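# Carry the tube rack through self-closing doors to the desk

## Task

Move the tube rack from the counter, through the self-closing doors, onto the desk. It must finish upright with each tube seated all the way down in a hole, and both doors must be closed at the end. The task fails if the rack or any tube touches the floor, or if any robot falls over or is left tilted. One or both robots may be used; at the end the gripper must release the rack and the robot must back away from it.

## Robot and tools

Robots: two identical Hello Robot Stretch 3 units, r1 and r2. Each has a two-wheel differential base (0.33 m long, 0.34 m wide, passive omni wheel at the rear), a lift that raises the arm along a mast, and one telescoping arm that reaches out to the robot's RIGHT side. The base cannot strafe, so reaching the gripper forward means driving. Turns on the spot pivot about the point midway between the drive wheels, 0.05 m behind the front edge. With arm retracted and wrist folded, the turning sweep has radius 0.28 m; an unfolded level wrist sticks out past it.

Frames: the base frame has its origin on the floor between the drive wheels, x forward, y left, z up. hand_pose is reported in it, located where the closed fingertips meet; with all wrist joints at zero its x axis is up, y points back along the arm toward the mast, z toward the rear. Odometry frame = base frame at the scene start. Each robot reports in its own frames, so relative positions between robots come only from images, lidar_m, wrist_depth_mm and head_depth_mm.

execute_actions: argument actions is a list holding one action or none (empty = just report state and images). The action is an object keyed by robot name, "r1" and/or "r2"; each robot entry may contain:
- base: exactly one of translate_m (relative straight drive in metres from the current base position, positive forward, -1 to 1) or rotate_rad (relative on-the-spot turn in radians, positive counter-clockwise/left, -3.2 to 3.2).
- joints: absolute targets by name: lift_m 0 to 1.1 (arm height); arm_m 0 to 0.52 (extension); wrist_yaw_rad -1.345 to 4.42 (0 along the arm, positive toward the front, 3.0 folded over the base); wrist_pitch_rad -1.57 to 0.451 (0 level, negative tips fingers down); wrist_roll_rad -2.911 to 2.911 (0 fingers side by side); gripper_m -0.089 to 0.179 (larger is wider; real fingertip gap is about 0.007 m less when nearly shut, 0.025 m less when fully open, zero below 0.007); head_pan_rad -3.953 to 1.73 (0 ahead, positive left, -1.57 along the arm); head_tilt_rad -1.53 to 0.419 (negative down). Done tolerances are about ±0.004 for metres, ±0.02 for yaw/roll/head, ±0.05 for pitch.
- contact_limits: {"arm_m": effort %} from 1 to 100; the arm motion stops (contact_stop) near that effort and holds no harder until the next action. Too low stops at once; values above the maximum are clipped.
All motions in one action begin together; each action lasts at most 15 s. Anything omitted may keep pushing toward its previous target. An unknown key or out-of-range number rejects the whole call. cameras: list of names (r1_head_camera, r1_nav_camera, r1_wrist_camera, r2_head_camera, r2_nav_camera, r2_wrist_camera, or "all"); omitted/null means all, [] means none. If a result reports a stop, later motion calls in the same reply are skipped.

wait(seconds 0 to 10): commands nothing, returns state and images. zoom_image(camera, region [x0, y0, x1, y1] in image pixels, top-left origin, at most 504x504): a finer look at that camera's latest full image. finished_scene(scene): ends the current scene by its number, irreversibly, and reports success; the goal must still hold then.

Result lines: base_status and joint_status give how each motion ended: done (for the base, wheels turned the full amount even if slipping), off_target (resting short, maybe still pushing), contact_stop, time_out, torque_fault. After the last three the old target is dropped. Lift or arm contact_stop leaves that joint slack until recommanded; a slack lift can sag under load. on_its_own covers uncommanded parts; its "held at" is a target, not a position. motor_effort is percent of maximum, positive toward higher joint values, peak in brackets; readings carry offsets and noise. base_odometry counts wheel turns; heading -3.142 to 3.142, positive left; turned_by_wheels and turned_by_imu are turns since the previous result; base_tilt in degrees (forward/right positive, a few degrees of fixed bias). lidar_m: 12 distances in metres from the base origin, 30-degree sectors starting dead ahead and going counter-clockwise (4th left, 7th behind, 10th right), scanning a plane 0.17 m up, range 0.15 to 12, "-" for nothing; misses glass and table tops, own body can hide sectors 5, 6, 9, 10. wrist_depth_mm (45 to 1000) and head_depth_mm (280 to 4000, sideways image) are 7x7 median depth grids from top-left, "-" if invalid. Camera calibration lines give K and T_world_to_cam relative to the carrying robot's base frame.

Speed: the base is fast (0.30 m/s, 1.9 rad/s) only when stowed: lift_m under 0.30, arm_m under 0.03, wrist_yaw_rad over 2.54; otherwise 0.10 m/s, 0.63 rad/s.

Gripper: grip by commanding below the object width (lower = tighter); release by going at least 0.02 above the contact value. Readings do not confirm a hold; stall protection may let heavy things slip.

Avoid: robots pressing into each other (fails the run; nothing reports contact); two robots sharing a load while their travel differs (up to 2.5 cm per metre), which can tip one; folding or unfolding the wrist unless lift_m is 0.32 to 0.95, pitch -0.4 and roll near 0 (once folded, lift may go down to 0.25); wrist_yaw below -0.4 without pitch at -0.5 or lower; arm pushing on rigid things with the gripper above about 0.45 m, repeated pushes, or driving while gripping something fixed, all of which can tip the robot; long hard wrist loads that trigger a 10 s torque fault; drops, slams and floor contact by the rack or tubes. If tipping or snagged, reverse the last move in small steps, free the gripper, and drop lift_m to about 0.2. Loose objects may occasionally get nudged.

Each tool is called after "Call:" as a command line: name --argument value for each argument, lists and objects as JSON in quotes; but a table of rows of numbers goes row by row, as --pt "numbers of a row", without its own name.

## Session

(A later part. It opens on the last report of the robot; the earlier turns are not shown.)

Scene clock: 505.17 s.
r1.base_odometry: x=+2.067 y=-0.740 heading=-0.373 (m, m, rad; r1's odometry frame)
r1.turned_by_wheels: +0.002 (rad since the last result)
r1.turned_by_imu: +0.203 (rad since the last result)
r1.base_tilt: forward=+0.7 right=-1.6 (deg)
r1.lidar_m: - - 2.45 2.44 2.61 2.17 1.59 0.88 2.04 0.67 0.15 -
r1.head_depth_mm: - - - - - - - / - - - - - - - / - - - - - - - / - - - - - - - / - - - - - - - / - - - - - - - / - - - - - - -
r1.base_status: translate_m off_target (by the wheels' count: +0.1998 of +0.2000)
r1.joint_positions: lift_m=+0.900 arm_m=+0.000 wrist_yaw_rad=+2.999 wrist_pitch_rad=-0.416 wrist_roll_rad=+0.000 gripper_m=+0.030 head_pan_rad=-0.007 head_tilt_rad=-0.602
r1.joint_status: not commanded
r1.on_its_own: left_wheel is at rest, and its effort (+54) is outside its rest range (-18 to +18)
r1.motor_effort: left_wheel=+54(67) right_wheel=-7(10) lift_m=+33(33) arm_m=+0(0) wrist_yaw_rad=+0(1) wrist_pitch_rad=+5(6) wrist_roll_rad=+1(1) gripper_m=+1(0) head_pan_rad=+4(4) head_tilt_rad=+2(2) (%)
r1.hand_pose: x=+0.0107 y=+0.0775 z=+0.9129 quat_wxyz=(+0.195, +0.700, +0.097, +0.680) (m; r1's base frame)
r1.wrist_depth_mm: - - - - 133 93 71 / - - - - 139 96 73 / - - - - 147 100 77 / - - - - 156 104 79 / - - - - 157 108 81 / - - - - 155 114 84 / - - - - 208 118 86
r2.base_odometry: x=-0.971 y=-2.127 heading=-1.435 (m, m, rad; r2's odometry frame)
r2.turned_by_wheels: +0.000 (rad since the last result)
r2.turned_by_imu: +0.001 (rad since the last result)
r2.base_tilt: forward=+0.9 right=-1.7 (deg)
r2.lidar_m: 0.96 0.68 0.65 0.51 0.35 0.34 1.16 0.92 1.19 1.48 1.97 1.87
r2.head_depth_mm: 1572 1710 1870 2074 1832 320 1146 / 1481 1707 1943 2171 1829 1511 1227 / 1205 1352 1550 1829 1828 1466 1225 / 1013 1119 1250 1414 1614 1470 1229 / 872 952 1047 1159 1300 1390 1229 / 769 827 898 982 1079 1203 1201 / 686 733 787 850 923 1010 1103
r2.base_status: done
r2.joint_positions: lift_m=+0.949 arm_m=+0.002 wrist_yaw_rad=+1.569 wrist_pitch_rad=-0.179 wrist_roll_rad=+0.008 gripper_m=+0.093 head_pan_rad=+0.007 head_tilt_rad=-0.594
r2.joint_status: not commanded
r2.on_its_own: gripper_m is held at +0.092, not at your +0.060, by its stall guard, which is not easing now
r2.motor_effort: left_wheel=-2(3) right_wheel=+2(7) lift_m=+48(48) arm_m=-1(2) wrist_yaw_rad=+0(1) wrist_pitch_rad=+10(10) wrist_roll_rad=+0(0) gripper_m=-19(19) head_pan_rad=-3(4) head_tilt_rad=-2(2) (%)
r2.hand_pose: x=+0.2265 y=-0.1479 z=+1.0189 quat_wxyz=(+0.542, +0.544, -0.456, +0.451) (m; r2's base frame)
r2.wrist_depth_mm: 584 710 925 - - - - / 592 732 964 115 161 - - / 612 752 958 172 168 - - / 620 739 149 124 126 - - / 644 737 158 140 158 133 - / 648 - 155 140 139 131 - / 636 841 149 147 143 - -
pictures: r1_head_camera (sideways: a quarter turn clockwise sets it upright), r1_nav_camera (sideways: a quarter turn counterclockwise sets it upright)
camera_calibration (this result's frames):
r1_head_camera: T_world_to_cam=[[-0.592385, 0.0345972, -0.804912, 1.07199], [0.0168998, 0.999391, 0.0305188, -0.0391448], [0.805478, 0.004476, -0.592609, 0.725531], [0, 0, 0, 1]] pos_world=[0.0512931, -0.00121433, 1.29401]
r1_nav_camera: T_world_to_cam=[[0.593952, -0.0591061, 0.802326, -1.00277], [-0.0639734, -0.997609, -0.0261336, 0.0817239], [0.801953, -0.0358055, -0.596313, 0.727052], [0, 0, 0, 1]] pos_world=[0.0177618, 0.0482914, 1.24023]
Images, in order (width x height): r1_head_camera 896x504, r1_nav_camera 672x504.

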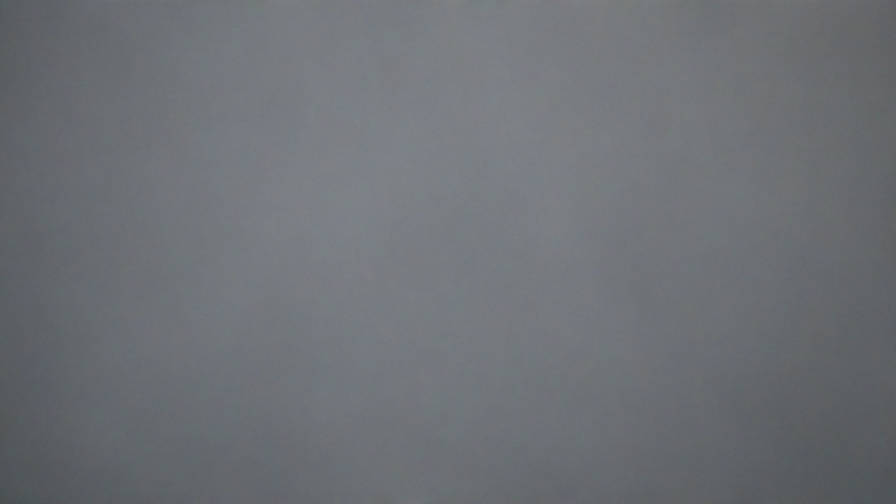

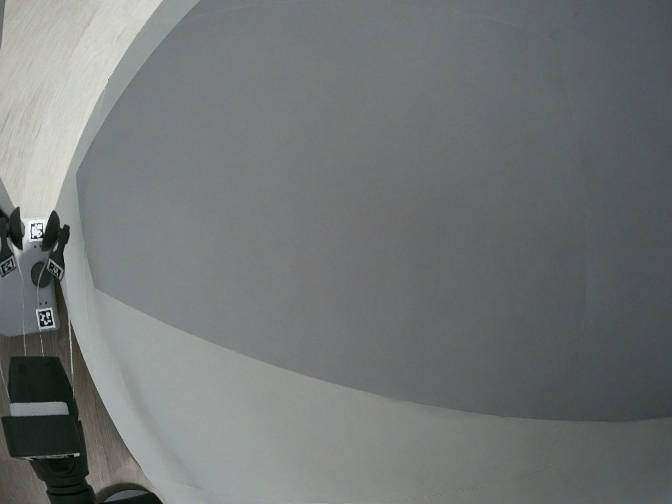

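Call:
execute_actions --actions '[{"r1":{"base":{"rotate_rad":-1.3},"joints":{"head_tilt_rad":-0.9}}}]' --cameras '["r1_nav_camera","r1_head_camera"]'

Scene clock: 513.10 s.
r1.base_odometry: x=+2.067 y=-0.740 heading=-1.671 (m, m, rad; r1's odometry frame)
r1.turned_by_wheels: -1.298 (rad since the last result)
r1.turned_by_imu: -0.813 (rad since the last result)
r1.base_tilt: forward=+0.8 right=-1.5 (deg)
r1.lidar_m: 0.18 0.15 0.15 2.52 2.36 2.40 2.27 2.13 1.23 0.92 3.10 0.36
r1.head_depth_mm: 329 425 607 1059 1369 1232 1118 / 292 328 424 604 1052 1232 1119 / - 291 327 422 601 1037 1125 / - - - 326 422 597 1019 / - - - - 325 419 592 / - - - - - 321 417 / - - - - - - 325
r1.base_status: rotate_rad off_target (by the wheels' count: -1.2980 of -1.3000)
r1.joint_positions: lift_m=+0.900 arm_m=+0.000 wrist_yaw_rad=+2.999 wrist_pitch_rad=-0.416 wrist_roll_rad=+0.000 gripper_m=+0.030 head_pan_rad=-0.007 head_tilt_rad=-0.889
r1.joint_status: all done
r1.on_its_own: left_wheel is at rest, and its effort (+67) is outside its rest range (-18 to +18)
r1.motor_effort: left_wheel=+67(67) right_wheel=-3(11) lift_m=+33(33) arm_m=+0(0) wrist_yaw_rad=+1(0) wrist_pitch_rad=+6(6) wrist_roll_rad=+1(1) gripper_m=+0(1) head_pan_rad=+4(5) head_tilt_rad=-8(35) (%)
r1.hand_pose: x=+0.0107 y=+0.0775 z=+0.9129 quat_wxyz=(+0.195, +0.700, +0.097, +0.680) (m; r1's base frame)
r1.wrist_depth_mm: - - - - 163 144 130 / - - - - 175 156 139 / - - - - 192 167 148 / - - - - 212 183 160 / - - - - 230 199 174 / - - - - 250 219 189 / - - - - 309 243 207
r2.base_odometry: x=-0.971 y=-2.127 heading=-1.435 (m, m, rad; r2's odometry frame)
r2.turned_by_wheels: +0.000 (rad since the last result)
r2.turned_by_imu: +0.000 (rad since the last result)
r2.base_tilt: forward=+1.0 right=-1.6 (deg)
r2.lidar_m: 0.95 0.68 0.65 0.51 0.35 0.34 1.26 0.92 1.20 1.48 1.97 1.87
r2.head_depth_mm: 1576 1717 1883 2083 1825 320 1145 / 1485 1701 1944 2177 1831 1514 1225 / 1199 1351 1543 1813 1828 1464 1226 / 1010 1116 1254 1418 1621 1468 1225 / 874 952 1044 1157 1302 1390 1230 / 768 826 896 980 1079 1201 1199 / 685 733 787 849 922 1011 1104
r2.base_status: not commanded
r2.joint_positions: lift_m=+0.949 arm_m=+0.002 wrist_yaw_rad=+1.569 wrist_pitch_rad=-0.179 wrist_roll_rad=+0.008 gripper_m=+0.093 head_pan_rad=+0.007 head_tilt_rad=-0.594
r2.joint_status: not commanded
r2.on_its_own: gripper_m is held at +0.092, not at your +0.060, by its stall guard, which is not easing now
r2.motor_effort: left_wheel=-2(2) right_wheel=+2(2) lift_m=+49(49) arm_m=-2(1) wrist_yaw_rad=+1(1) wrist_pitch_rad=+10(9) wrist_roll_rad=+0(0) gripper_m=-19(19) head_pan_rad=-3(2) head_tilt_rad=-2(2) (%)
r2.hand_pose: x=+0.2265 y=-0.1479 z=+1.0189 quat_wxyz=(+0.542, +0.544, -0.456, +0.451) (m; r2's base frame)
r2.wrist_depth_mm: 586 712 901 - - - - / 595 731 950 115 161 - - / 610 751 951 172 168 - - / 624 735 149 124 126 - - / 636 730 158 139 159 133 - / 650 - 155 140 138 131 - / 641 839 149 148 143 - -
pictures: r1_head_camera (sideways: a quarter turn clockwise sets it upright), r1_nav_camera (sideways: a quarter turn counterclockwise sets it upright)
camera_calibration (this result's frames):
r1_head_camera: T_world_to_cam=[[-0.79551, 0.0359389, -0.604874, 0.812538], [0.0250853, 0.999337, 0.0263848, -0.0338021], [0.605421, 0.00581589, -0.795884, 0.991133], [0, 0, 0, 1]] pos_world=[0.047177, -0.00118639, 1.2812]
r1_nav_camera: T_world_to_cam=[[0.796277, -0.0604426, 0.601905, -0.742812], [-0.0690059, -0.997577, -0.00888564, 0.0592932], [0.600983, -0.0344595, -0.798518, 0.991265], [0, 0, 0, 1]] pos_world=[-0.000158725, 0.0484106, 1.23917]
Images, in order (width x height): r1_head_camera 896x504, r1_nav_camera 672x504.

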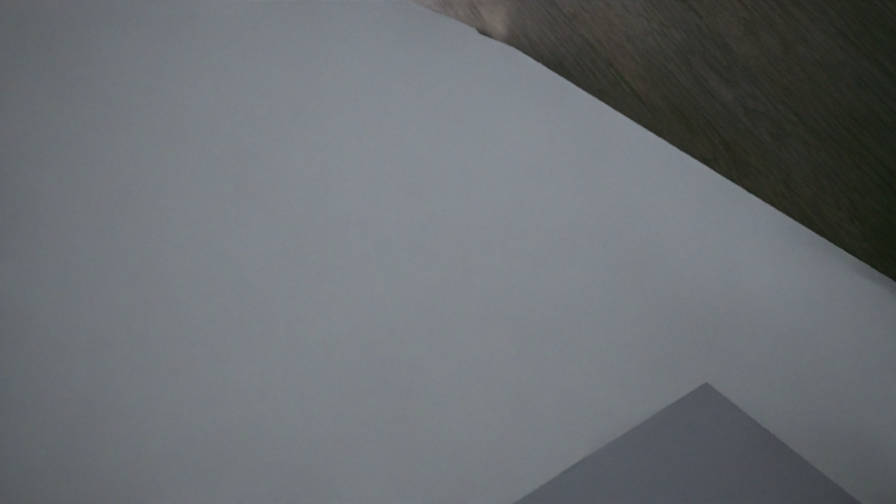

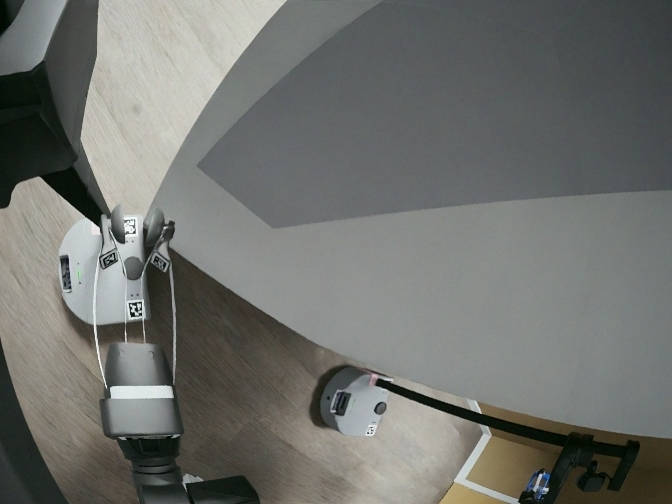

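Call:
execute_actions --actions '[{"r1":{"base":{"rotate_rad":-0.8}}}]' --cameras '["r1_nav_camera"]'

Scene clock: 516.93 s.
r1.base_odometry: x=+2.067 y=-0.739 heading=-2.469 (m, m, rad; r1's odometry frame)
r1.turned_by_wheels: -0.798 (rad since the last result)
r1.turned_by_imu: -0.390 (rad since the last result)
r1.base_tilt: forward=+0.8 right=-1.5 (deg)
r1.lidar_m: 0.30 0.17 0.15 2.17 2.37 2.31 2.42 2.14 2.08 1.14 0.95 1.32
r1.head_depth_mm: 2522 2074 1694 1536 1371 1233 1118 / 2504 2089 1557 1550 1368 1237 1117 / 1240 1950 1554 1560 1378 1243 1121 / 629 710 819 965 1182 1205 1129 / 433 470 514 569 636 724 838 / 330 351 375 403 437 475 522 / 286 295 303 312 332 354 381
r1.base_status: rotate_rad off_target (by the wheels' count: -0.7982 of -0.8000)
r1.joint_positions: lift_m=+0.900 arm_m=+0.000 wrist_yaw_rad=+2.999 wrist_pitch_rad=-0.416 wrist_roll_rad=+0.000 gripper_m=+0.030 head_pan_rad=-0.007 head_tilt_rad=-0.889
r1.joint_status: not commanded
r1.on_its_own: left_wheel is at rest, and its effort (+64) is outside its rest range (-18 to +18)
r1.motor_effort: left_wheel=+64(69) right_wheel=+0(7) lift_m=+33(33) arm_m=+0(0) wrist_yaw_rad=+0(1) wrist_pitch_rad=+6(6) wrist_roll_rad=+1(1) gripper_m=+1(1) head_pan_rad=+4(5) head_tilt_rad=-7(8) (%)
r1.hand_pose: x=+0.0107 y=+0.0775 z=+0.9129 quat_wxyz=(+0.195, +0.700, +0.097, +0.680) (m; r1's base frame)
r1.wrist_depth_mm: - - - - 168 165 161 / - - - - 183 179 175 / - - - - 202 197 193 / - - - - 225 220 215 / - - - - 252 246 240 / - - - - 291 281 274 / - - - - 349 331 316
r2.base_odometry: x=-0.971 y=-2.127 heading=-1.435 (m, m, rad; r2's odometry frame)
r2.turned_by_wheels: +0.000 (rad since the last result)
r2.turned_by_imu: +0.000 (rad since the last result)
r2.base_tilt: forward=+1.1 right=-1.6 (deg)
r2.lidar_m: 0.95 0.68 0.65 0.51 0.35 0.34 1.31 0.92 1.19 1.49 1.97 1.86
r2.head_depth_mm: 1567 1715 1878 2076 1830 320 1146 / 1478 1707 1950 2159 1825 1510 1226 / 1203 1353 1545 1816 1826 1468 1226 / 1011 1116 1248 1410 1624 1471 1232 / 872 952 1043 1161 1299 1395 1226 / 766 828 898 980 1077 1206 1198 / 687 732 786 850 923 1011 1106
r2.base_status: not commanded
r2.joint_positions: lift_m=+0.949 arm_m=+0.002 wrist_yaw_rad=+1.569 wrist_pitch_rad=-0.179 wrist_roll_rad=+0.008 gripper_m=+0.093 head_pan_rad=+0.007 head_tilt_rad=-0.594
r2.joint_status: not commanded
r2.on_its_own: gripper_m is held at +0.092, not at your +0.060, by its stall guard, which is not easing now
r2.motor_effort: left_wheel=-2(2) right_wheel=+2(2) lift_m=+49(48) arm_m=-1(2) wrist_yaw_rad=+0(2) wrist_pitch_rad=+9(10) wrist_roll_rad=+0(0) gripper_m=-19(19) head_pan_rad=-3(2) head_tilt_rad=-2(2) (%)
r2.hand_pose: x=+0.2265 y=-0.1479 z=+1.0189 quat_wxyz=(+0.542, +0.544, -0.456, +0.451) (m; r2's base frame)
r2.wrist_depth_mm: 585 713 918 - - - - / 600 732 970 115 160 - - / 610 748 958 172 169 - - / 625 729 150 124 126 - - / 639 737 158 139 159 133 - / 641 - 155 140 138 131 - / 647 847 149 148 144 - -
pictures: r1_nav_camera (sideways: a quarter turn counterclockwise sets it upright)
camera_calibration (this result's frames):
r1_nav_camera: T_world_to_cam=[[0.796314, -0.0604428, 0.601857, -0.742749], [-0.0690064, -0.997577, -0.00888185, 0.0592882], [0.600935, -0.0344592, -0.798555, 0.991313], [0, 0, 0, 1]] pos_world=[-0.00016254, 0.0484106, 1.23917]
Images, in order (width x height): r1_nav_camera 672x504.

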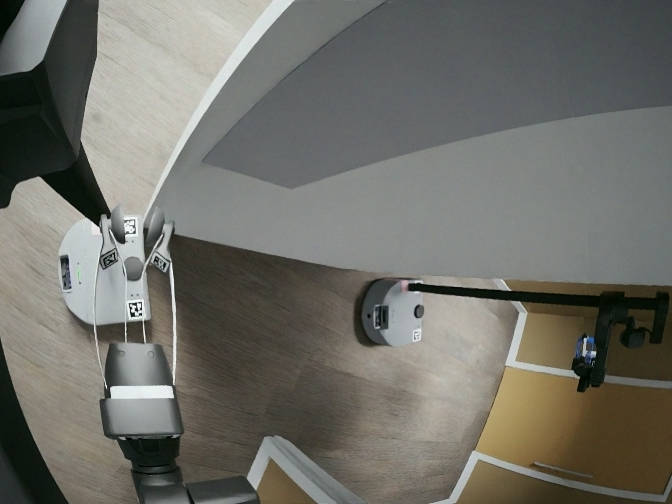

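Call:
execute_actions --actions '[]'

Scene clock: 526.03 s.
r1.base_odometry: x=+2.067 y=-0.739 heading=-2.469 (m, m, rad; r1's odometry frame)
r1.turned_by_wheels: +0.000 (rad since the last result)
r1.turned_by_imu: -0.001 (rad since the last result)
r1.base_tilt: forward=+0.6 right=-1.4 (deg)
r1.lidar_m: 0.30 0.17 0.15 2.17 2.37 2.31 2.42 2.14 2.08 1.13 0.94 1.32
r1.head_depth_mm: 2505 2067 1702 1547 1368 1234 1116 / 2536 2086 1558 1545 1374 1231 1122 / 1231 1954 1560 1556 1372 1230 1129 / 629 711 818 967 1184 1204 1123 / 433 469 514 569 638 724 839 / 330 351 375 403 437 476 524 / 286 295 303 312 332 355 380
r1.base_status: rotate_rad off_target (by the wheels' count: -0.7982 of -0.8000)
r1.joint_positions: lift_m=+0.900 arm_m=+0.000 wrist_yaw_rad=+2.999 wrist_pitch_rad=-0.416 wrist_roll_rad=+0.000 gripper_m=+0.030 head_pan_rad=-0.007 head_tilt_rad=-0.889
r1.joint_status: not commanded
r1.on_its_own: left_wheel is at rest, and its effort (+64) is outside its rest range (-18 to +18)
r1.motor_effort: left_wheel=+64(69) right_wheel=+1(7) lift_m=+33(33) arm_m=+0(0) wrist_yaw_rad=+1(1) wrist_pitch_rad=+6(6) wrist_roll_rad=+1(1) gripper_m=+0(1) head_pan_rad=+4(5) head_tilt_rad=-8(8) (%)
r1.hand_pose: x=+0.0107 y=+0.0775 z=+0.9129 quat_wxyz=(+0.195, +0.700, +0.097, +0.680) (m; r1's base frame)
r1.wrist_depth_mm: - - - - 168 165 161 / - - - - 184 179 176 / - - - - 204 197 193 / - - - - 228 221 214 / - - - - 253 248 240 / - - - - 288 283 272 / - - - - 352 331 316
r2.base_odometry: x=-0.971 y=-2.127 heading=-1.435 (m, m, rad; r2's odometry frame)
r2.turned_by_wheels: +0.000 (rad since the last result)
r2.turned_by_imu: +0.000 (rad since the last result)
r2.base_tilt: forward=+1.0 right=-1.7 (deg)
r2.lidar_m: 0.96 0.68 0.65 0.51 0.35 0.34 1.31 0.92 1.20 1.48 1.98 1.87
r2.head_depth_mm: 1572 1712 1890 2074 1827 320 1140 / 1482 1713 1948 2162 1830 1510 1230 / 1200 1353 1559 1819 1832 1466 1228 / 1012 1118 1244 1414 1624 1467 1227 / 872 952 1043 1158 1301 1386 1225 / 768 828 896 981 1080 1201 1200 / 686 731 786 849 924 1009 1106
r2.base_status: not commanded
r2.joint_positions: lift_m=+0.949 arm_m=+0.002 wrist_yaw_rad=+1.569 wrist_pitch_rad=-0.179 wrist_roll_rad=+0.008 gripper_m=+0.093 head_pan_rad=+0.007 head_tilt_rad=-0.594
r2.joint_status: not commanded
r2.on_its_own: gripper_m is held at +0.092, not at your +0.060, by its stall guard, which is not easing now
r2.motor_effort: left_wheel=-2(2) right_wheel=+2(2) lift_m=+48(48) arm_m=-2(2) wrist_yaw_rad=+1(2) wrist_pitch_rad=+10(10) wrist_roll_rad=+0(0) gripper_m=-19(19) head_pan_rad=-3(2) head_tilt_rad=-2(2) (%)
r2.hand_pose: x=+0.2265 y=-0.1479 z=+1.0189 quat_wxyz=(+0.542, +0.544, -0.456, +0.451) (m; r2's base frame)
r2.wrist_depth_mm: 586 710 924 - - - - / 598 732 957 115 160 - - / 612 754 942 173 169 - - / 622 738 150 124 126 - - / 640 725 158 139 159 133 - / 656 - 155 140 138 130 - / 642 838 149 147 143 - -
pictures: r1_head_camera (sideways: a quarter turn clockwise sets it upright), r1_nav_camera (sideways: a quarter turn counterclockwise sets it upright), r1_wrist_camera, r2_head_camera (sideways: a quarter turn clockwise sets it upright), r2_nav_camera (sideways: a quarter turn counterclockwise sets it upright), r2_wrist_camera
camera_calibration (this result's frames):
r1_head_camera: T_world_to_cam=[[-0.795547, 0.0359391, -0.604826, 0.812475], [0.0250869, 0.999337, 0.0263837, -0.0338006], [0.605373, 0.00581627, -0.795921, 0.991181], [0, 0, 0, 1]] pos_world=[0.0471757, -0.00118637, 1.2812]
r1_nav_camera: T_world_to_cam=[[0.796314, -0.0604427, 0.601856, -0.742749], [-0.0690063, -0.997577, -0.00888184, 0.0592882], [0.600935, -0.0344592, -0.798555, 0.991313], [0, 0, 0, 1]] pos_world=[-0.000162554, 0.0484106, 1.23917]
r1_wrist_camera: T_world_to_cam=[[0.982659, -0.184726, -0.0160746, 0.0154957], [-0.123906, -0.589678, -0.798077, 0.800007], [0.137947, 0.786229, -0.602341, 0.650482], [0, 0, 0, 1]] pos_world=[-0.00583291, -0.0368189, 1.03053]
r2_head_camera: T_world_to_cam=[[-0.516461, -0.0290805, -0.855817, 1.13636], [-0.0695083, 0.997549, 0.00804967, -0.00472018], [0.853485, 0.0636437, -0.517216, 0.628825], [0, 0, 0, 1]] pos_world=[0.0498659, -0.00226611, 1.2978]
r2_nav_camera: T_world_to_cam=[[0.550666, 0.0125256, 0.834632, -1.05228], [0.00622536, -0.999921, 0.0108989, 0.0434425], [0.834702, -0.000805776, -0.550701, 0.671014], [0, 0, 0, 1]] pos_world=[0.0190871, 0.0571603, 1.24732]
r2_wrist_camera: T_world_to_cam=[[0.048122, -0.998789, -0.0101949, -0.143754], [-0.347685, -0.00718139, -0.937584, 1.06359], [0.936376, 0.0486631, -0.347609, 0.308835], [0, 0, 0, 1]] pos_world=[0.0875261, -0.15097, 1.10309]
Images, in order (width x height): r1_head_camera 896x504, r1_nav_camera 672x504, r1_wrist_camera 644x364, r2_head_camera 896x504, r2_nav_camera 672x504, r2_wrist_camera 644x364.

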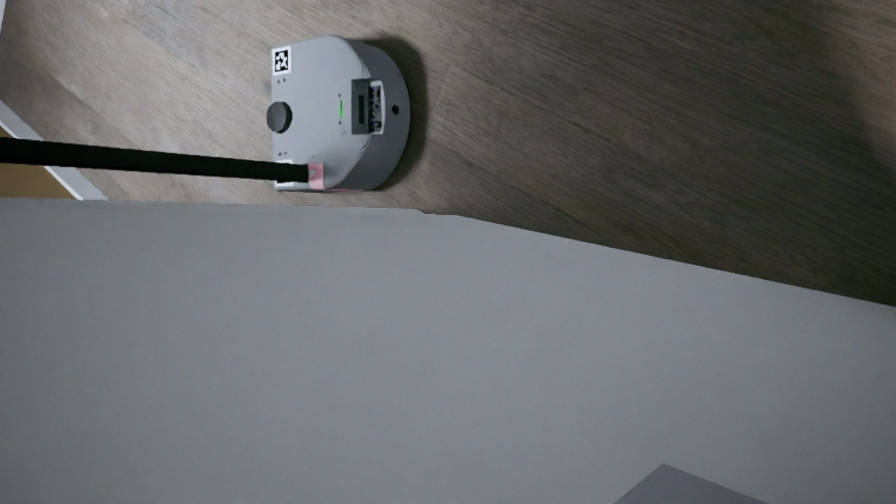

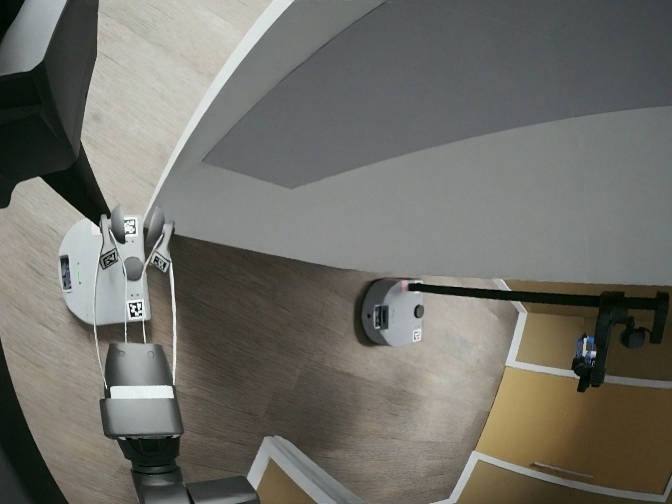

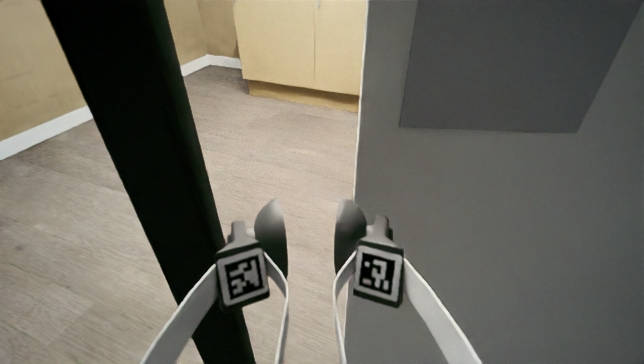

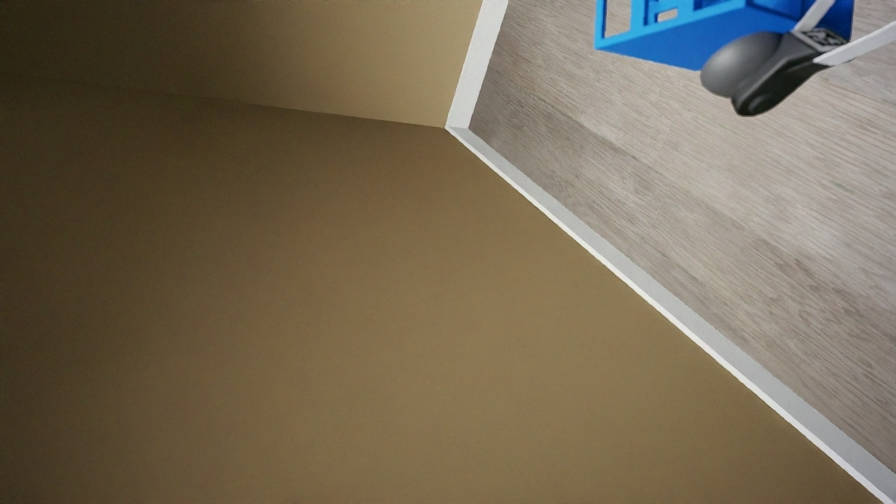

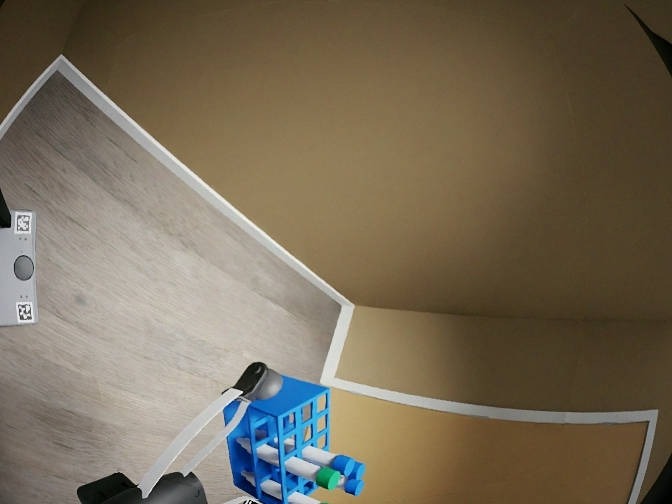

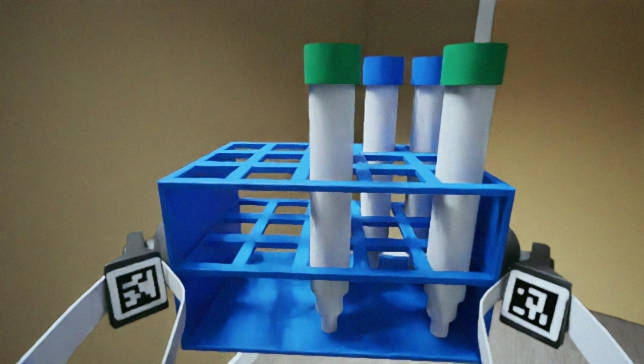

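Call:
execute_actions --actions '[{"r1":{"base":{"rotate_rad":-0.45}},"r2":{"base":{"translate_m":0.5}}}]' --cameras '["r1_head_camera","r1_nav_camera","r2_nav_camera"]'

Scene clock: 537.13 s.
r1.base_odometry: x=+2.067 y=-0.739 heading=-2.918 (m, m, rad; r1's odometry frame)
r1.turned_by_wheels: -0.448 (rad since the last result)
r1.turned_by_imu: -0.231 (rad since the last result)
r1.base_tilt: forward=+0.7 right=-1.4 (deg)
r1.lidar_m: 0.49 0.18 0.15 2.10 2.52 2.28 2.28 2.30 2.07 1.54 0.97 1.00
r1.head_depth_mm: 2506 2075 1766 1541 1368 1230 1114 / 2534 2081 1778 1549 1373 1235 1122 / 2560 2104 1796 1561 1379 1241 1124 / 2573 1899 1802 1561 1384 1241 1124 / 2494 1893 1729 1337 1197 1079 992 / 799 742 693 653 616 586 559 / 492 470 449 432 416 403 390
r1.base_status: rotate_rad off_target (by the wheels' count: -0.4483 of -0.4500)
r1.joint_positions: lift_m=+0.900 arm_m=+0.000 wrist_yaw_rad=+2.999 wrist_pitch_rad=-0.416 wrist_roll_rad=+0.000 gripper_m=+0.030 head_pan_rad=-0.007 head_tilt_rad=-0.889
r1.joint_status: not commanded
r1.on_its_own: left_wheel is at rest, and its effort (+59) is outside its rest range (-18 to +18)
r1.motor_effort: left_wheel=+59(65) right_wheel=+1(4) lift_m=+33(33) arm_m=+0(0) wrist_yaw_rad=+1(0) wrist_pitch_rad=+6(6) wrist_roll_rad=+1(1) gripper_m=+0(0) head_pan_rad=+5(4) head_tilt_rad=-7(8) (%)
r1.hand_pose: x=+0.0107 y=+0.0775 z=+0.9129 quat_wxyz=(+0.195, +0.700, +0.097, +0.680) (m; r1's base frame)
r1.wrist_depth_mm: - - - - 164 169 180 / - - - - 179 187 199 / - - - - 198 211 224 / - - - - 222 238 255 / - - - - 254 273 298 / - - - - 305 326 356 / - - - - 352 393 440
r2.base_odometry: x=-0.903 y=-2.623 heading=-1.435 (m, m, rad; r2's odometry frame)
r2.turned_by_wheels: +0.000 (rad since the last result)
r2.turned_by_imu: +0.002 (rad since the last result)
r2.base_tilt: forward=+1.0 right=-1.5 (deg)
r2.lidar_m: 0.61 0.44 0.42 0.43 0.57 0.78 0.92 1.34 1.67 1.72 1.51 1.43
r2.head_depth_mm: 1154 1285 1418 1579 1704 319 1150 / 920 1068 1276 1572 1757 1509 1230 / 749 845 966 1129 1360 1430 1227 / 629 696 777 880 1015 1196 1201 / 545 593 651 721 811 922 1063 / 480 517 561 611 675 750 845 / 429 458 492 531 578 632 699
r2.base_status: done
r2.joint_positions: lift_m=+0.949 arm_m=+0.002 wrist_yaw_rad=+1.569 wrist_pitch_rad=-0.179 wrist_roll_rad=+0.008 gripper_m=+0.093 head_pan_rad=+0.007 head_tilt_rad=-0.594
r2.joint_status: not commanded
r2.on_its_own: gripper_m is held at +0.092, not at your +0.060, by its stall guard, which is not easing now
r2.motor_effort: left_wheel=-2(3) right_wheel=+2(6) lift_m=+49(48) arm_m=-2(2) wrist_yaw_rad=+0(1) wrist_pitch_rad=+10(10) wrist_roll_rad=+0(0) gripper_m=-20(19) head_pan_rad=-3(3) head_tilt_rad=-3(2) (%)
r2.hand_pose: x=+0.2265 y=-0.1479 z=+1.0189 quat_wxyz=(+0.542, +0.544, -0.456, +0.451) (m; r2's base frame)
r2.wrist_depth_mm: 401 484 632 854 - - 937 / 411 495 650 114 161 - 963 / 419 510 650 173 169 - - / 428 502 149 124 126 - - / 435 498 158 140 159 133 - / 442 - 155 140 138 131 - / 436 573 149 148 144 - -
pictures: r1_head_camera (sideways: a quarter turn clockwise sets it upright), r1_nav_camera (sideways: a quarter turn counterclockwise sets it upright), r2_nav_camera (sideways: a quarter turn counterclockwise sets it upright)
camera_calibration (this result's frames):
r1_head_camera: T_world_to_cam=[[-0.795567, 0.0359393, -0.604798, 0.81244], [0.0250878, 0.999337, 0.026383, -0.0337998], [0.605346, 0.00581643, -0.795942, 0.991208], [0, 0, 0, 1]] pos_world=[0.047175, -0.00118637, 1.2812]
r1_nav_camera: T_world_to_cam=[[0.796334, -0.0604429, 0.601829, -0.742713], [-0.0690067, -0.997577, -0.00887971, 0.0592854], [0.600908, -0.034459, -0.798575, 0.99134], [0, 0, 0, 1]] pos_world=[-0.000164694, 0.0484106, 1.23917]
r2_nav_camera: T_world_to_cam=[[0.550666, 0.0125256, 0.834632, -1.05228], [0.0062252, -0.999921, 0.0108989, 0.0434425], [0.834702, -0.00080591, -0.550701, 0.671014], [0, 0, 0, 1]] pos_world=[0.0190871, 0.0571603, 1.24732]
Images, in order (width x height): r1_head_camera 896x504, r1_nav_camera 672x504, r2_nav_camera 672x504.

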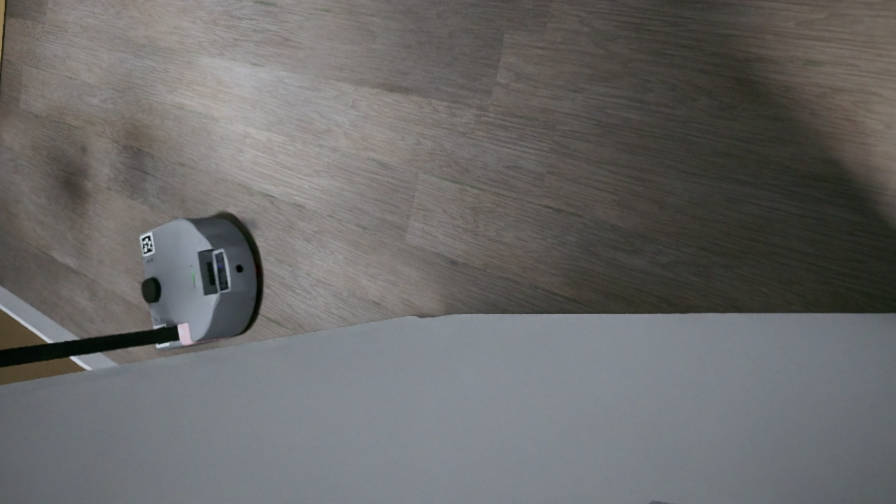

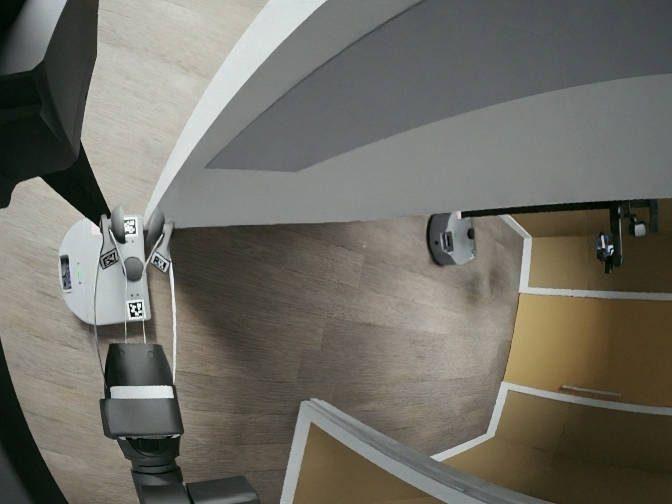

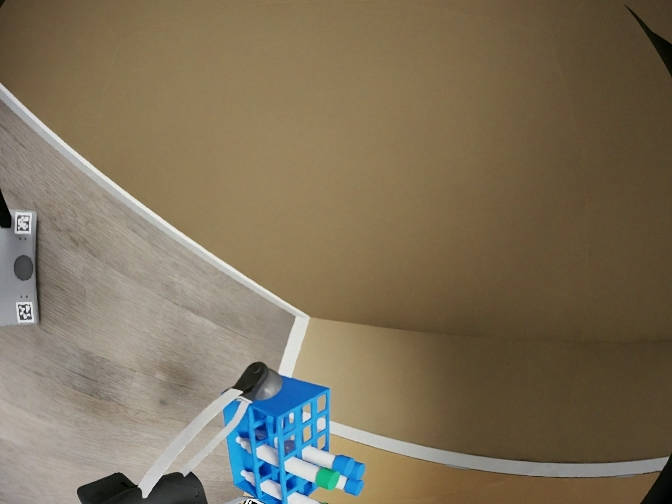

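Call:
execute_actions --actions '[{"r1":{"base":{"translate_m":0.5}},"r2":{"base":{"rotate_rad":-1.6}}}]' --cameras '["r1_head_camera","r1_nav_camera","r2_nav_camera"]'

Call:
execute_actions --actions '[{"r1":{"base":{"translate_m":0.4}},"r2":{"base":{"translate_m":0.9}}}]' --cameras '["r1_head_camera","r1_nav_camera","r2_nav_camera"]'

Scene clock: 548.43 s.
r1.base_odometry: x=+1.580 y=-0.850 heading=-2.918 (m, m, rad; r1's odometry frame)
r1.turned_by_wheels: +0.000 (rad since the last result)
r1.turned_by_imu: +0.460 (rad since the last result)
r1.base_tilt: forward=+0.9 right=-1.4 (deg)
r1.lidar_m: 0.17 0.15 0.15 0.18 0.33 2.59 2.72 2.36 1.09 0.93 2.71 0.28
r1.head_depth_mm: - 308 394 586 1328 1227 1115 / - - 318 432 674 1201 1118 / - - 294 342 479 791 1110 / - - - 299 371 535 956 / - - - - 313 404 606 / - - - - - 324 444 / - - - - - 290 349
r1.base_status: done
r1.joint_positions: lift_m=+0.900 arm_m=+0.000 wrist_yaw_rad=+2.999 wrist_pitch_rad=-0.416 wrist_roll_rad=+0.000 gripper_m=+0.030 head_pan_rad=-0.006 head_tilt_rad=-0.891
r1.joint_status: not commanded
r1.motor_effort: left_wheel=+2(78) right_wheel=+1(9) lift_m=+33(33) arm_m=+0(1) wrist_yaw_rad=+1(0) wrist_pitch_rad=+6(5) wrist_roll_rad=+1(1) gripper_m=+0(0) head_pan_rad=+4(4) head_tilt_rad=-6(7) (%)
r1.hand_pose: x=+0.0107 y=+0.0775 z=+0.9129 quat_wxyz=(+0.195, +0.700, +0.097, +0.680) (m; r1's base frame)
r1.wrist_depth_mm: - - 263 213 178 153 133 / - - 296 234 192 163 142 / - - 333 256 208 175 150 / - - 373 289 226 188 160 / - - - 334 244 204 171 / - - - 394 259 223 184 / - - 614 438 322 242 198
r2.base_odometry: x=-0.903 y=-2.623 heading=-3.035 (m, m, rad; r2's odometry frame)
r2.turned_by_wheels: -1.600 (rad since the last result)
r2.turned_by_imu: -1.579 (rad since the last result)
r2.base_tilt: forward=+0.9 right=-1.7 (deg)
r2.lidar_m: 1.71 1.53 1.44 0.63 0.44 0.42 0.42 0.55 0.78 0.79 1.34 1.67
r2.head_depth_mm: 1383 1510 1656 1835 1829 319 1145 / 1455 1590 1760 1967 1815 1510 1226 / 1542 1693 1882 2097 1818 1466 1230 / 1626 1804 2019 2217 1831 1465 1230 / 1735 1926 2168 2324 1829 1470 1221 / 1774 1929 2095 2219 1841 1472 1229 / 1602 1710 1834 1960 1837 1468 1224
r2.base_status: done
r2.joint_positions: lift_m=+0.949 arm_m=+0.002 wrist_yaw_rad=+1.569 wrist_pitch_rad=-0.179 wrist_roll_rad=+0.008 gripper_m=+0.093 head_pan_rad=+0.007 head_tilt_rad=-0.594
r2.joint_status: not commanded
r2.on_its_own: gripper_m is held at +0.092, not at your +0.060, by its stall guard, which is not easing now
r2.motor_effort: left_wheel=+2(5) right_wheel=-3(6) lift_m=+48(49) arm_m=-2(2) wrist_yaw_rad=+0(0) wrist_pitch_rad=+9(10) wrist_roll_rad=+0(0) gripper_m=-19(20) head_pan_rad=-4(3) head_tilt_rad=-2(3) (%)
r2.hand_pose: x=+0.2265 y=-0.1479 z=+1.0189 quat_wxyz=(+0.542, +0.544, -0.456, +0.451) (m; r2's base frame)
r2.wrist_depth_mm: - - - - - - - / - - - 115 160 - - / - - - 173 169 - - / - - 149 124 126 - - / - - 158 140 159 133 - / - - 155 140 138 131 - / - - 149 148 143 - -
pictures: r1_head_camera (sideways: a quarter turn clockwise sets it upright), r1_nav_camera (sideways: a quarter turn counterclockwise sets it upright), r2_nav_camera (sideways: a quarter turn counterclockwise sets it upright)
camera_calibration (this result's frames):
r1_head_camera: T_world_to_cam=[[-0.79687, 0.035595, -0.603102, 0.810237], [0.0247015, 0.999348, 0.0263437, -0.0337462], [0.603646, 0.00609498, -0.797229, 0.992893], [0, 0, 0, 1]] pos_world=[0.0471313, -0.00116791, 1.28111]
r1_nav_camera: T_world_to_cam=[[0.797641, -0.0600982, 0.600131, -0.740508], [-0.0685837, -0.997607, -0.0087468, 0.0591098], [0.59922, -0.0341824, -0.799854, 0.993013], [0, 0, 0, 1]] pos_world=[-0.000319727, 0.0484087, 1.23918]
r2_nav_camera: T_world_to_cam=[[0.550666, 0.0125209, 0.834632, -1.05228], [0.00621677, -0.999921, 0.0108989, 0.0434426], [0.834702, -0.00081295, -0.550701, 0.671014], [0, 0, 0, 1]] pos_world=[0.0190876, 0.0571601, 1.24732]
Images, in order (width x height): r1_head_camera 896x504, r1_nav_camera 672x504, r2_nav_camera 672x504.

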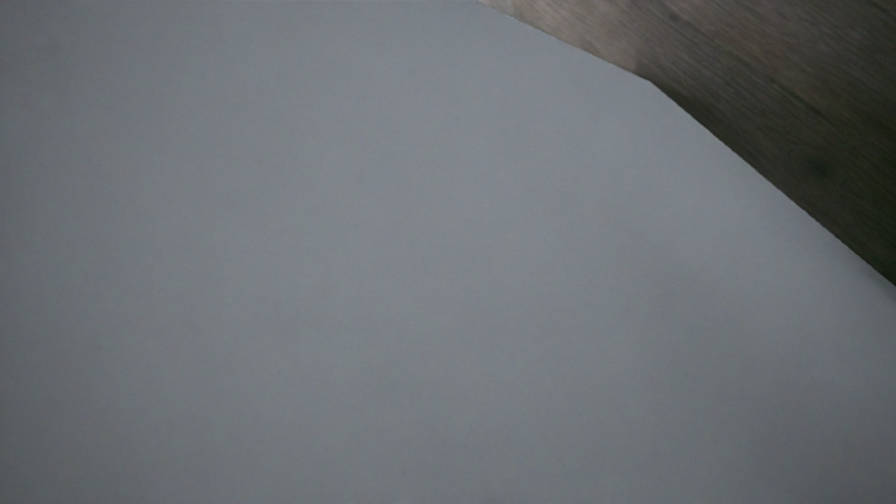

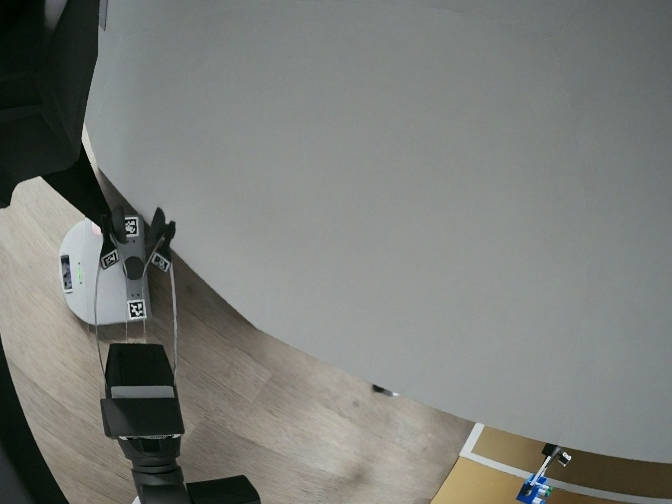

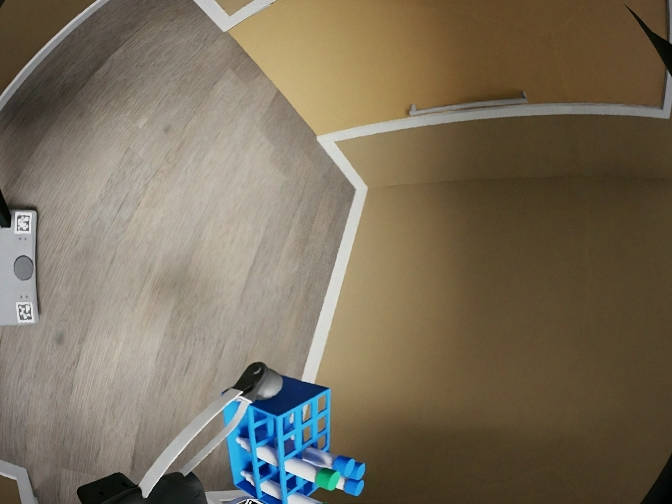

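Scene clock: 558.40 s.
r1.base_odometry: x=+1.190 y=-0.940 heading=-2.917 (m, m, rad; r1's odometry frame)
r1.turned_by_wheels: +0.001 (rad since the last result)
r1.turned_by_imu: +0.398 (rad since the last result)
r1.base_tilt: forward=+0.8 right=-1.7 (deg)
r1.lidar_m: - - 0.15 0.20 2.78 3.03 2.58 1.01 1.02 0.24 0.15 -
r1.head_depth_mm: - - - - - - - / - - - - - - - / - - - - - - - / - - - - - - - / - - - - - - - / - - - - - - - / - - - - - - -
r1.base_status: translate_m off_target (by the wheels' count: +0.3998 of +0.4000)
r1.joint_positions: lift_m=+0.900 arm_m=+0.000 wrist_yaw_rad=+3.000 wrist_pitch_rad=-0.417 wrist_roll_rad=+0.000 gripper_m=+0.030 head_pan_rad=+0.006 head_tilt_rad=-0.908
r1.joint_status: not commanded
r1.on_its_own: left_wheel is at rest, and its effort (+46) is outside its rest range (-18 to +18)
r1.motor_effort: left_wheel=+46(91) right_wheel=+5(23) lift_m=+33(33) arm_m=+0(0) wrist_yaw_rad=+0(0) wrist_pitch_rad=+6(7) wrist_roll_rad=+1(1) gripper_m=+0(0) head_pan_rad=-4(17) head_tilt_rad=+5(6) (%)
r1.hand_pose: x=+0.0105 y=+0.0773 z=+0.9126 quat_wxyz=(+0.195, +0.700, +0.097, +0.680) (m; r1's base frame)
r1.wrist_depth_mm: - - - 293 130 83 61 / - - - 324 135 86 62 / - - - 358 141 88 64 / - - - 405 147 90 65 / - - - 607 140 92 66 / - - - 734 135 95 67 / - - - 608 186 97 69
r2.base_odometry: x=-1.798 y=-2.719 heading=-3.035 (m, m, rad; r2's odometry frame)
r2.turned_by_wheels: +0.000 (rad since the last result)
r2.turned_by_imu: +0.003 (rad since the last result)
r2.base_tilt: forward=+1.0 right=-1.7 (deg)
r2.lidar_m: 0.89 1.09 1.04 1.07 1.28 1.22 1.24 1.33 4.42 1.21 0.92 0.87
r2.head_depth_mm: 702 766 839 929 1025 320 1148 / 740 810 895 996 1128 1280 1230 / 780 858 953 1072 1220 1385 1224 / 827 914 1025 1166 1340 1449 1225 / 878 980 1106 1263 1483 1469 1228 / 936 1054 1194 1393 1648 1466 1227 / 1004 1140 1272 1408 1528 1469 1229
r2.base_status: done
r2.joint_positions: lift_m=+0.949 arm_m=+0.002 wrist_yaw_rad=+1.569 wrist_pitch_rad=-0.179 wrist_roll_rad=+0.008 gripper_m=+0.093 head_pan_rad=+0.007 head_tilt_rad=-0.594
r2.joint_status: not commanded
r2.on_its_own: gripper_m is held at +0.092, not at your +0.060, by its stall guard, which is not easing now
r2.motor_effort: left_wheel=+2(6) right_wheel=-2(4) lift_m=+48(48) arm_m=-2(2) wrist_yaw_rad=+2(2) wrist_pitch_rad=+9(9) wrist_roll_rad=+0(0) gripper_m=-19(19) head_pan_rad=-2(1) head_tilt_rad=-2(2) (%)
r2.hand_pose: x=+0.2265 y=-0.1479 z=+1.0189 quat_wxyz=(+0.542, +0.544, -0.456, +0.451) (m; r2's base frame)
r2.wrist_depth_mm: 897 - 888 755 661 581 535 / 922 - 934 114 161 584 555 / 934 - 980 173 168 622 573 / 940 - 149 123 126 633 598 / 973 - 158 139 159 133 620 / 997 - 155 140 138 131 640 / 967 - 149 148 143 738 651
pictures: r1_head_camera (sideways: a quarter turn clockwise sets it upright), r1_nav_camera (sideways: a quarter turn counterclockwise sets it upright), r2_nav_camera (sideways: a quarter turn counterclockwise sets it upright)
camera_calibration (this result's frames):
r1_head_camera: T_world_to_cam=[[-0.807625, 0.0258716, -0.589129, 0.792098], [0.013042, 0.999576, 0.0260175, -0.0332497], [0.589553, 0.0133289, -0.80762, 1.00649], [0, 0, 0, 1]] pos_world=[0.0467741, -0.00067264, 1.28037]
r1_nav_camera: T_world_to_cam=[[0.808641, -0.050364, 0.586142, -0.722351], [-0.056629, -0.998366, -0.00765885, 0.0576203], [0.58557, -0.0269994, -0.810172, 1.00651], [0, 0, 0, 1]] pos_world=[-0.00199721, 0.0483208, 1.23929]
r2_nav_camera: T_world_to_cam=[[0.550666, 0.012521, 0.834632, -1.05228], [0.00621691, -0.999921, 0.0108989, 0.0434426], [0.834702, -0.000812831, -0.550701, 0.671014], [0, 0, 0, 1]] pos_world=[0.0190876, 0.0571601, 1.24732]
Images, in order (width x height): r1_head_camera 896x504, r1_nav_camera 672x504, r2_nav_camera 672x504.

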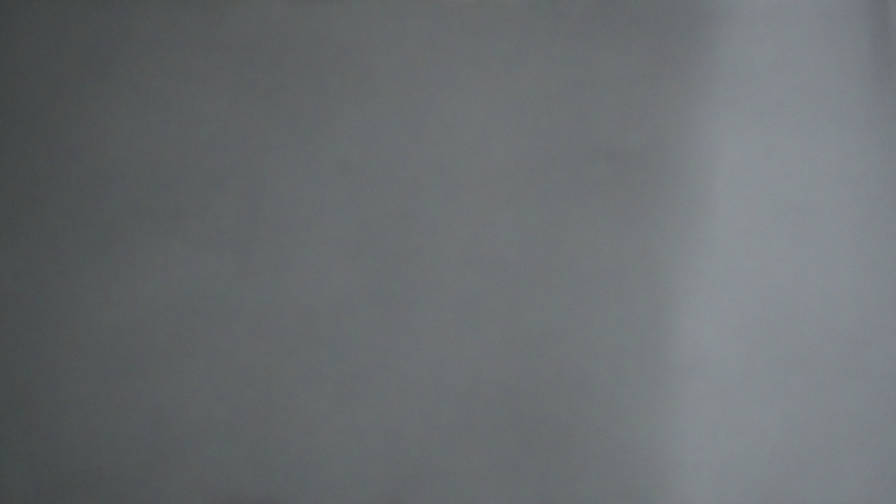

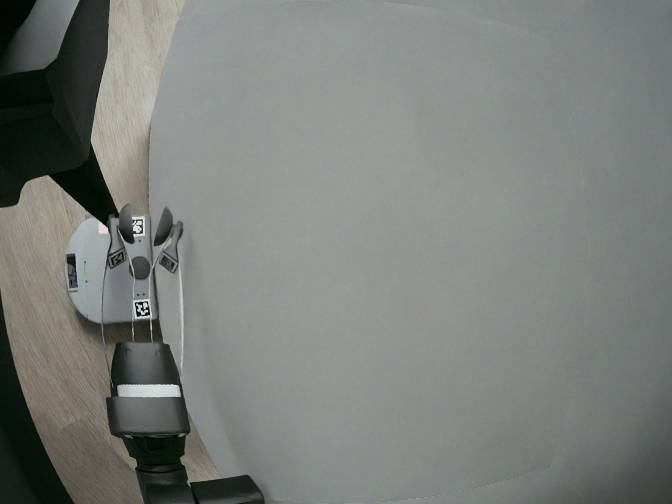

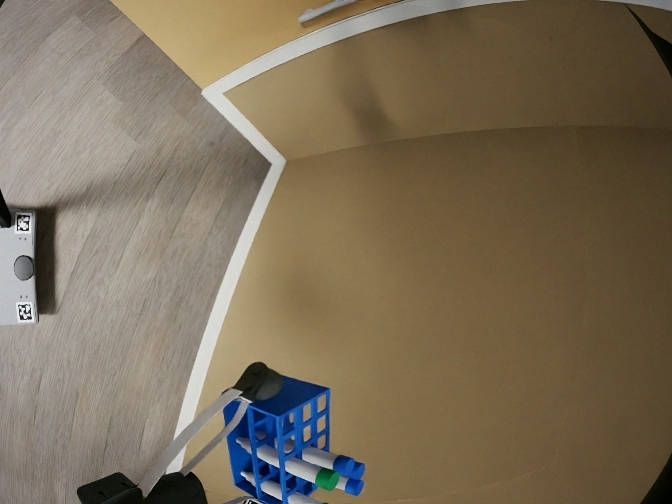

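Call:
execute_actions --actions '[{"r1":{"base":{"translate_m":-0.3},"joints":{"lift_m":0.27,"head_tilt_rad":-1.2,"head_pan_rad":0}}}]' --cameras '["r1_head_camera","r1_nav_camera"]'

Scene clock: 570.70 s.
r1.base_odometry: x=+1.483 y=-0.873 heading=-2.916 (m, m, rad; r1's odometry frame)
r1.turned_by_wheels: +0.000 (rad since the last result)
r1.turned_by_imu: -0.005 (rad since the last result)
r1.base_tilt: forward=+0.9 right=-1.4 (deg)
r1.lidar_m: 0.15 - 0.15 0.18 2.67 2.85 2.30 1.20 0.82 1.79 0.64 0.19
r1.head_depth_mm: - 294 399 927 1244 1174 1116 / - - 336 606 1235 - - / - - 308 450 1216 1200 - / - - - 359 731 1210 - / - - - 319 515 1082 - / - - - 293 398 916 - / - - - - 337 601 1140
r1.base_status: done
r1.joint_positions: lift_m=+0.271 arm_m=+0.000 wrist_yaw_rad=+3.000 wrist_pitch_rad=-0.417 wrist_roll_rad=+0.000 gripper_m=+0.030 head_pan_rad=+0.006 head_tilt_rad=-1.186
r1.joint_status: all done
r1.motor_effort: left_wheel=+2(36) right_wheel=+0(4) lift_m=+13(27) arm_m=+0(0) wrist_yaw_rad=+0(0) wrist_pitch_rad=+6(7) wrist_roll_rad=+1(1) gripper_m=+0(0) head_pan_rad=-4(4) head_tilt_rad=-10(42) (%)
r1.hand_pose: x=+0.0105 y=+0.0773 z=+0.2834 quat_wxyz=(+0.195, +0.700, +0.097, +0.680) (m; r1's base frame)
r1.wrist_depth_mm: - - 312 220 170 138 116 / - - 357 241 182 146 121 / 856 - 402 267 195 155 128 / 687 680 454 296 211 165 135 / 567 554 - 356 223 176 142 / 479 498 - - 232 189 151 / - - - - 295 205 160
r2.base_odometry: x=-1.798 y=-2.719 heading=-3.035 (m, m, rad; r2's odometry frame)
r2.turned_by_wheels: +0.000 (rad since the last result)
r2.turned_by_imu: -0.001 (rad since the last result)
r2.base_tilt: forward=+1.1 right=-1.7 (deg)
r2.lidar_m: 0.89 1.09 1.04 1.07 1.28 1.22 1.24 1.34 1.70 1.21 0.92 0.87
r2.head_depth_mm: 703 766 839 930 1024 320 1145 / 739 809 893 993 1123 1277 1225 / 780 860 956 1072 1227 1382 1227 / 826 916 1023 1161 1339 1443 1226 / 879 979 1107 1268 1481 1467 1225 / 940 1054 1201 1391 1643 1473 1230 / 1005 1137 1268 1398 1531 1474 1232
r2.base_status: not commanded
r2.joint_positions: lift_m=+0.949 arm_m=+0.002 wrist_yaw_rad=+1.569 wrist_pitch_rad=-0.179 wrist_roll_rad=+0.008 gripper_m=+0.093 head_pan_rad=+0.007 head_tilt_rad=-0.594
r2.joint_status: not commanded
r2.on_its_own: gripper_m is held at +0.092, not at your +0.060, by its stall guard, which is not easing now
r2.motor_effort: left_wheel=+1(1) right_wheel=-3(3) lift_m=+48(49) arm_m=-1(1) wrist_yaw_rad=+1(1) wrist_pitch_rad=+10(10) wrist_roll_rad=+0(0) gripper_m=-19(19) head_pan_rad=-3(1) head_tilt_rad=-2(2) (%)
r2.hand_pose: x=+0.2265 y=-0.1479 z=+1.0189 quat_wxyz=(+0.542, +0.544, -0.456, +0.451) (m; r2's base frame)
r2.wrist_depth_mm: 900 - 906 749 669 581 535 / 934 - 924 115 161 579 546 / 924 - 991 172 169 621 566 / 956 - 149 124 125 638 593 / 967 - 158 139 159 133 614 / 976 - 155 140 138 131 634 / 971 - 149 147 143 751 649
pictures: r1_head_camera (sideways: a quarter turn clockwise sets it upright), r1_nav_camera (sideways: a quarter turn counterclockwise sets it upright)
camera_calibration (this result's frames):
r1_head_camera: T_world_to_cam=[[-0.938165, 0.025249, -0.345266, 0.475242], [0.0196067, 0.999611, 0.0198248, -0.0252193], [0.345632, 0.0118294, -0.938295, 1.17778], [0, 0, 0, 1]] pos_world=[0.03927, -0.00072238, 1.26969]
r1_nav_camera: T_world_to_cam=[[0.938326, -0.0497464, 0.342155, -0.405328], [-0.0564933, -0.998355, 0.00977475, 0.0349232], [0.341106, -0.0285014, -0.939593, 1.17618], [0, 0, 0, 1]] pos_world=[-0.0188973, 0.0482247, 1.24347]
Images, in order (width x height): r1_head_camera 896x504, r1_nav_camera 672x504.

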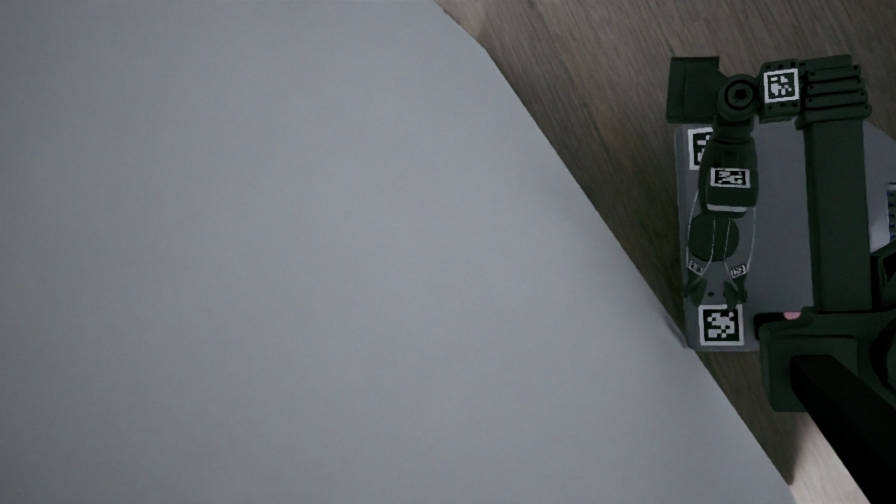

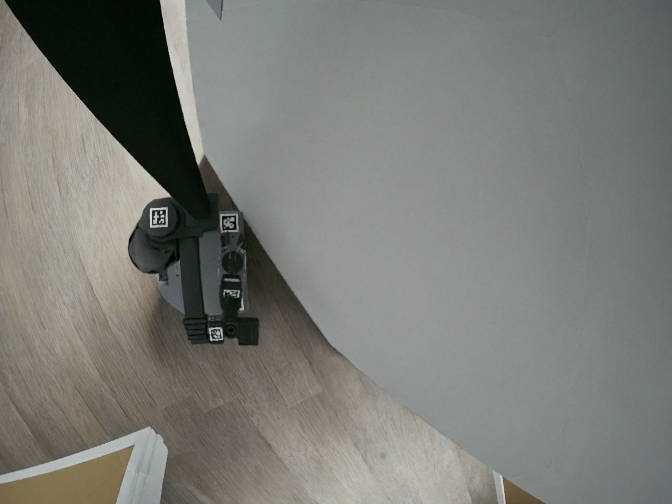

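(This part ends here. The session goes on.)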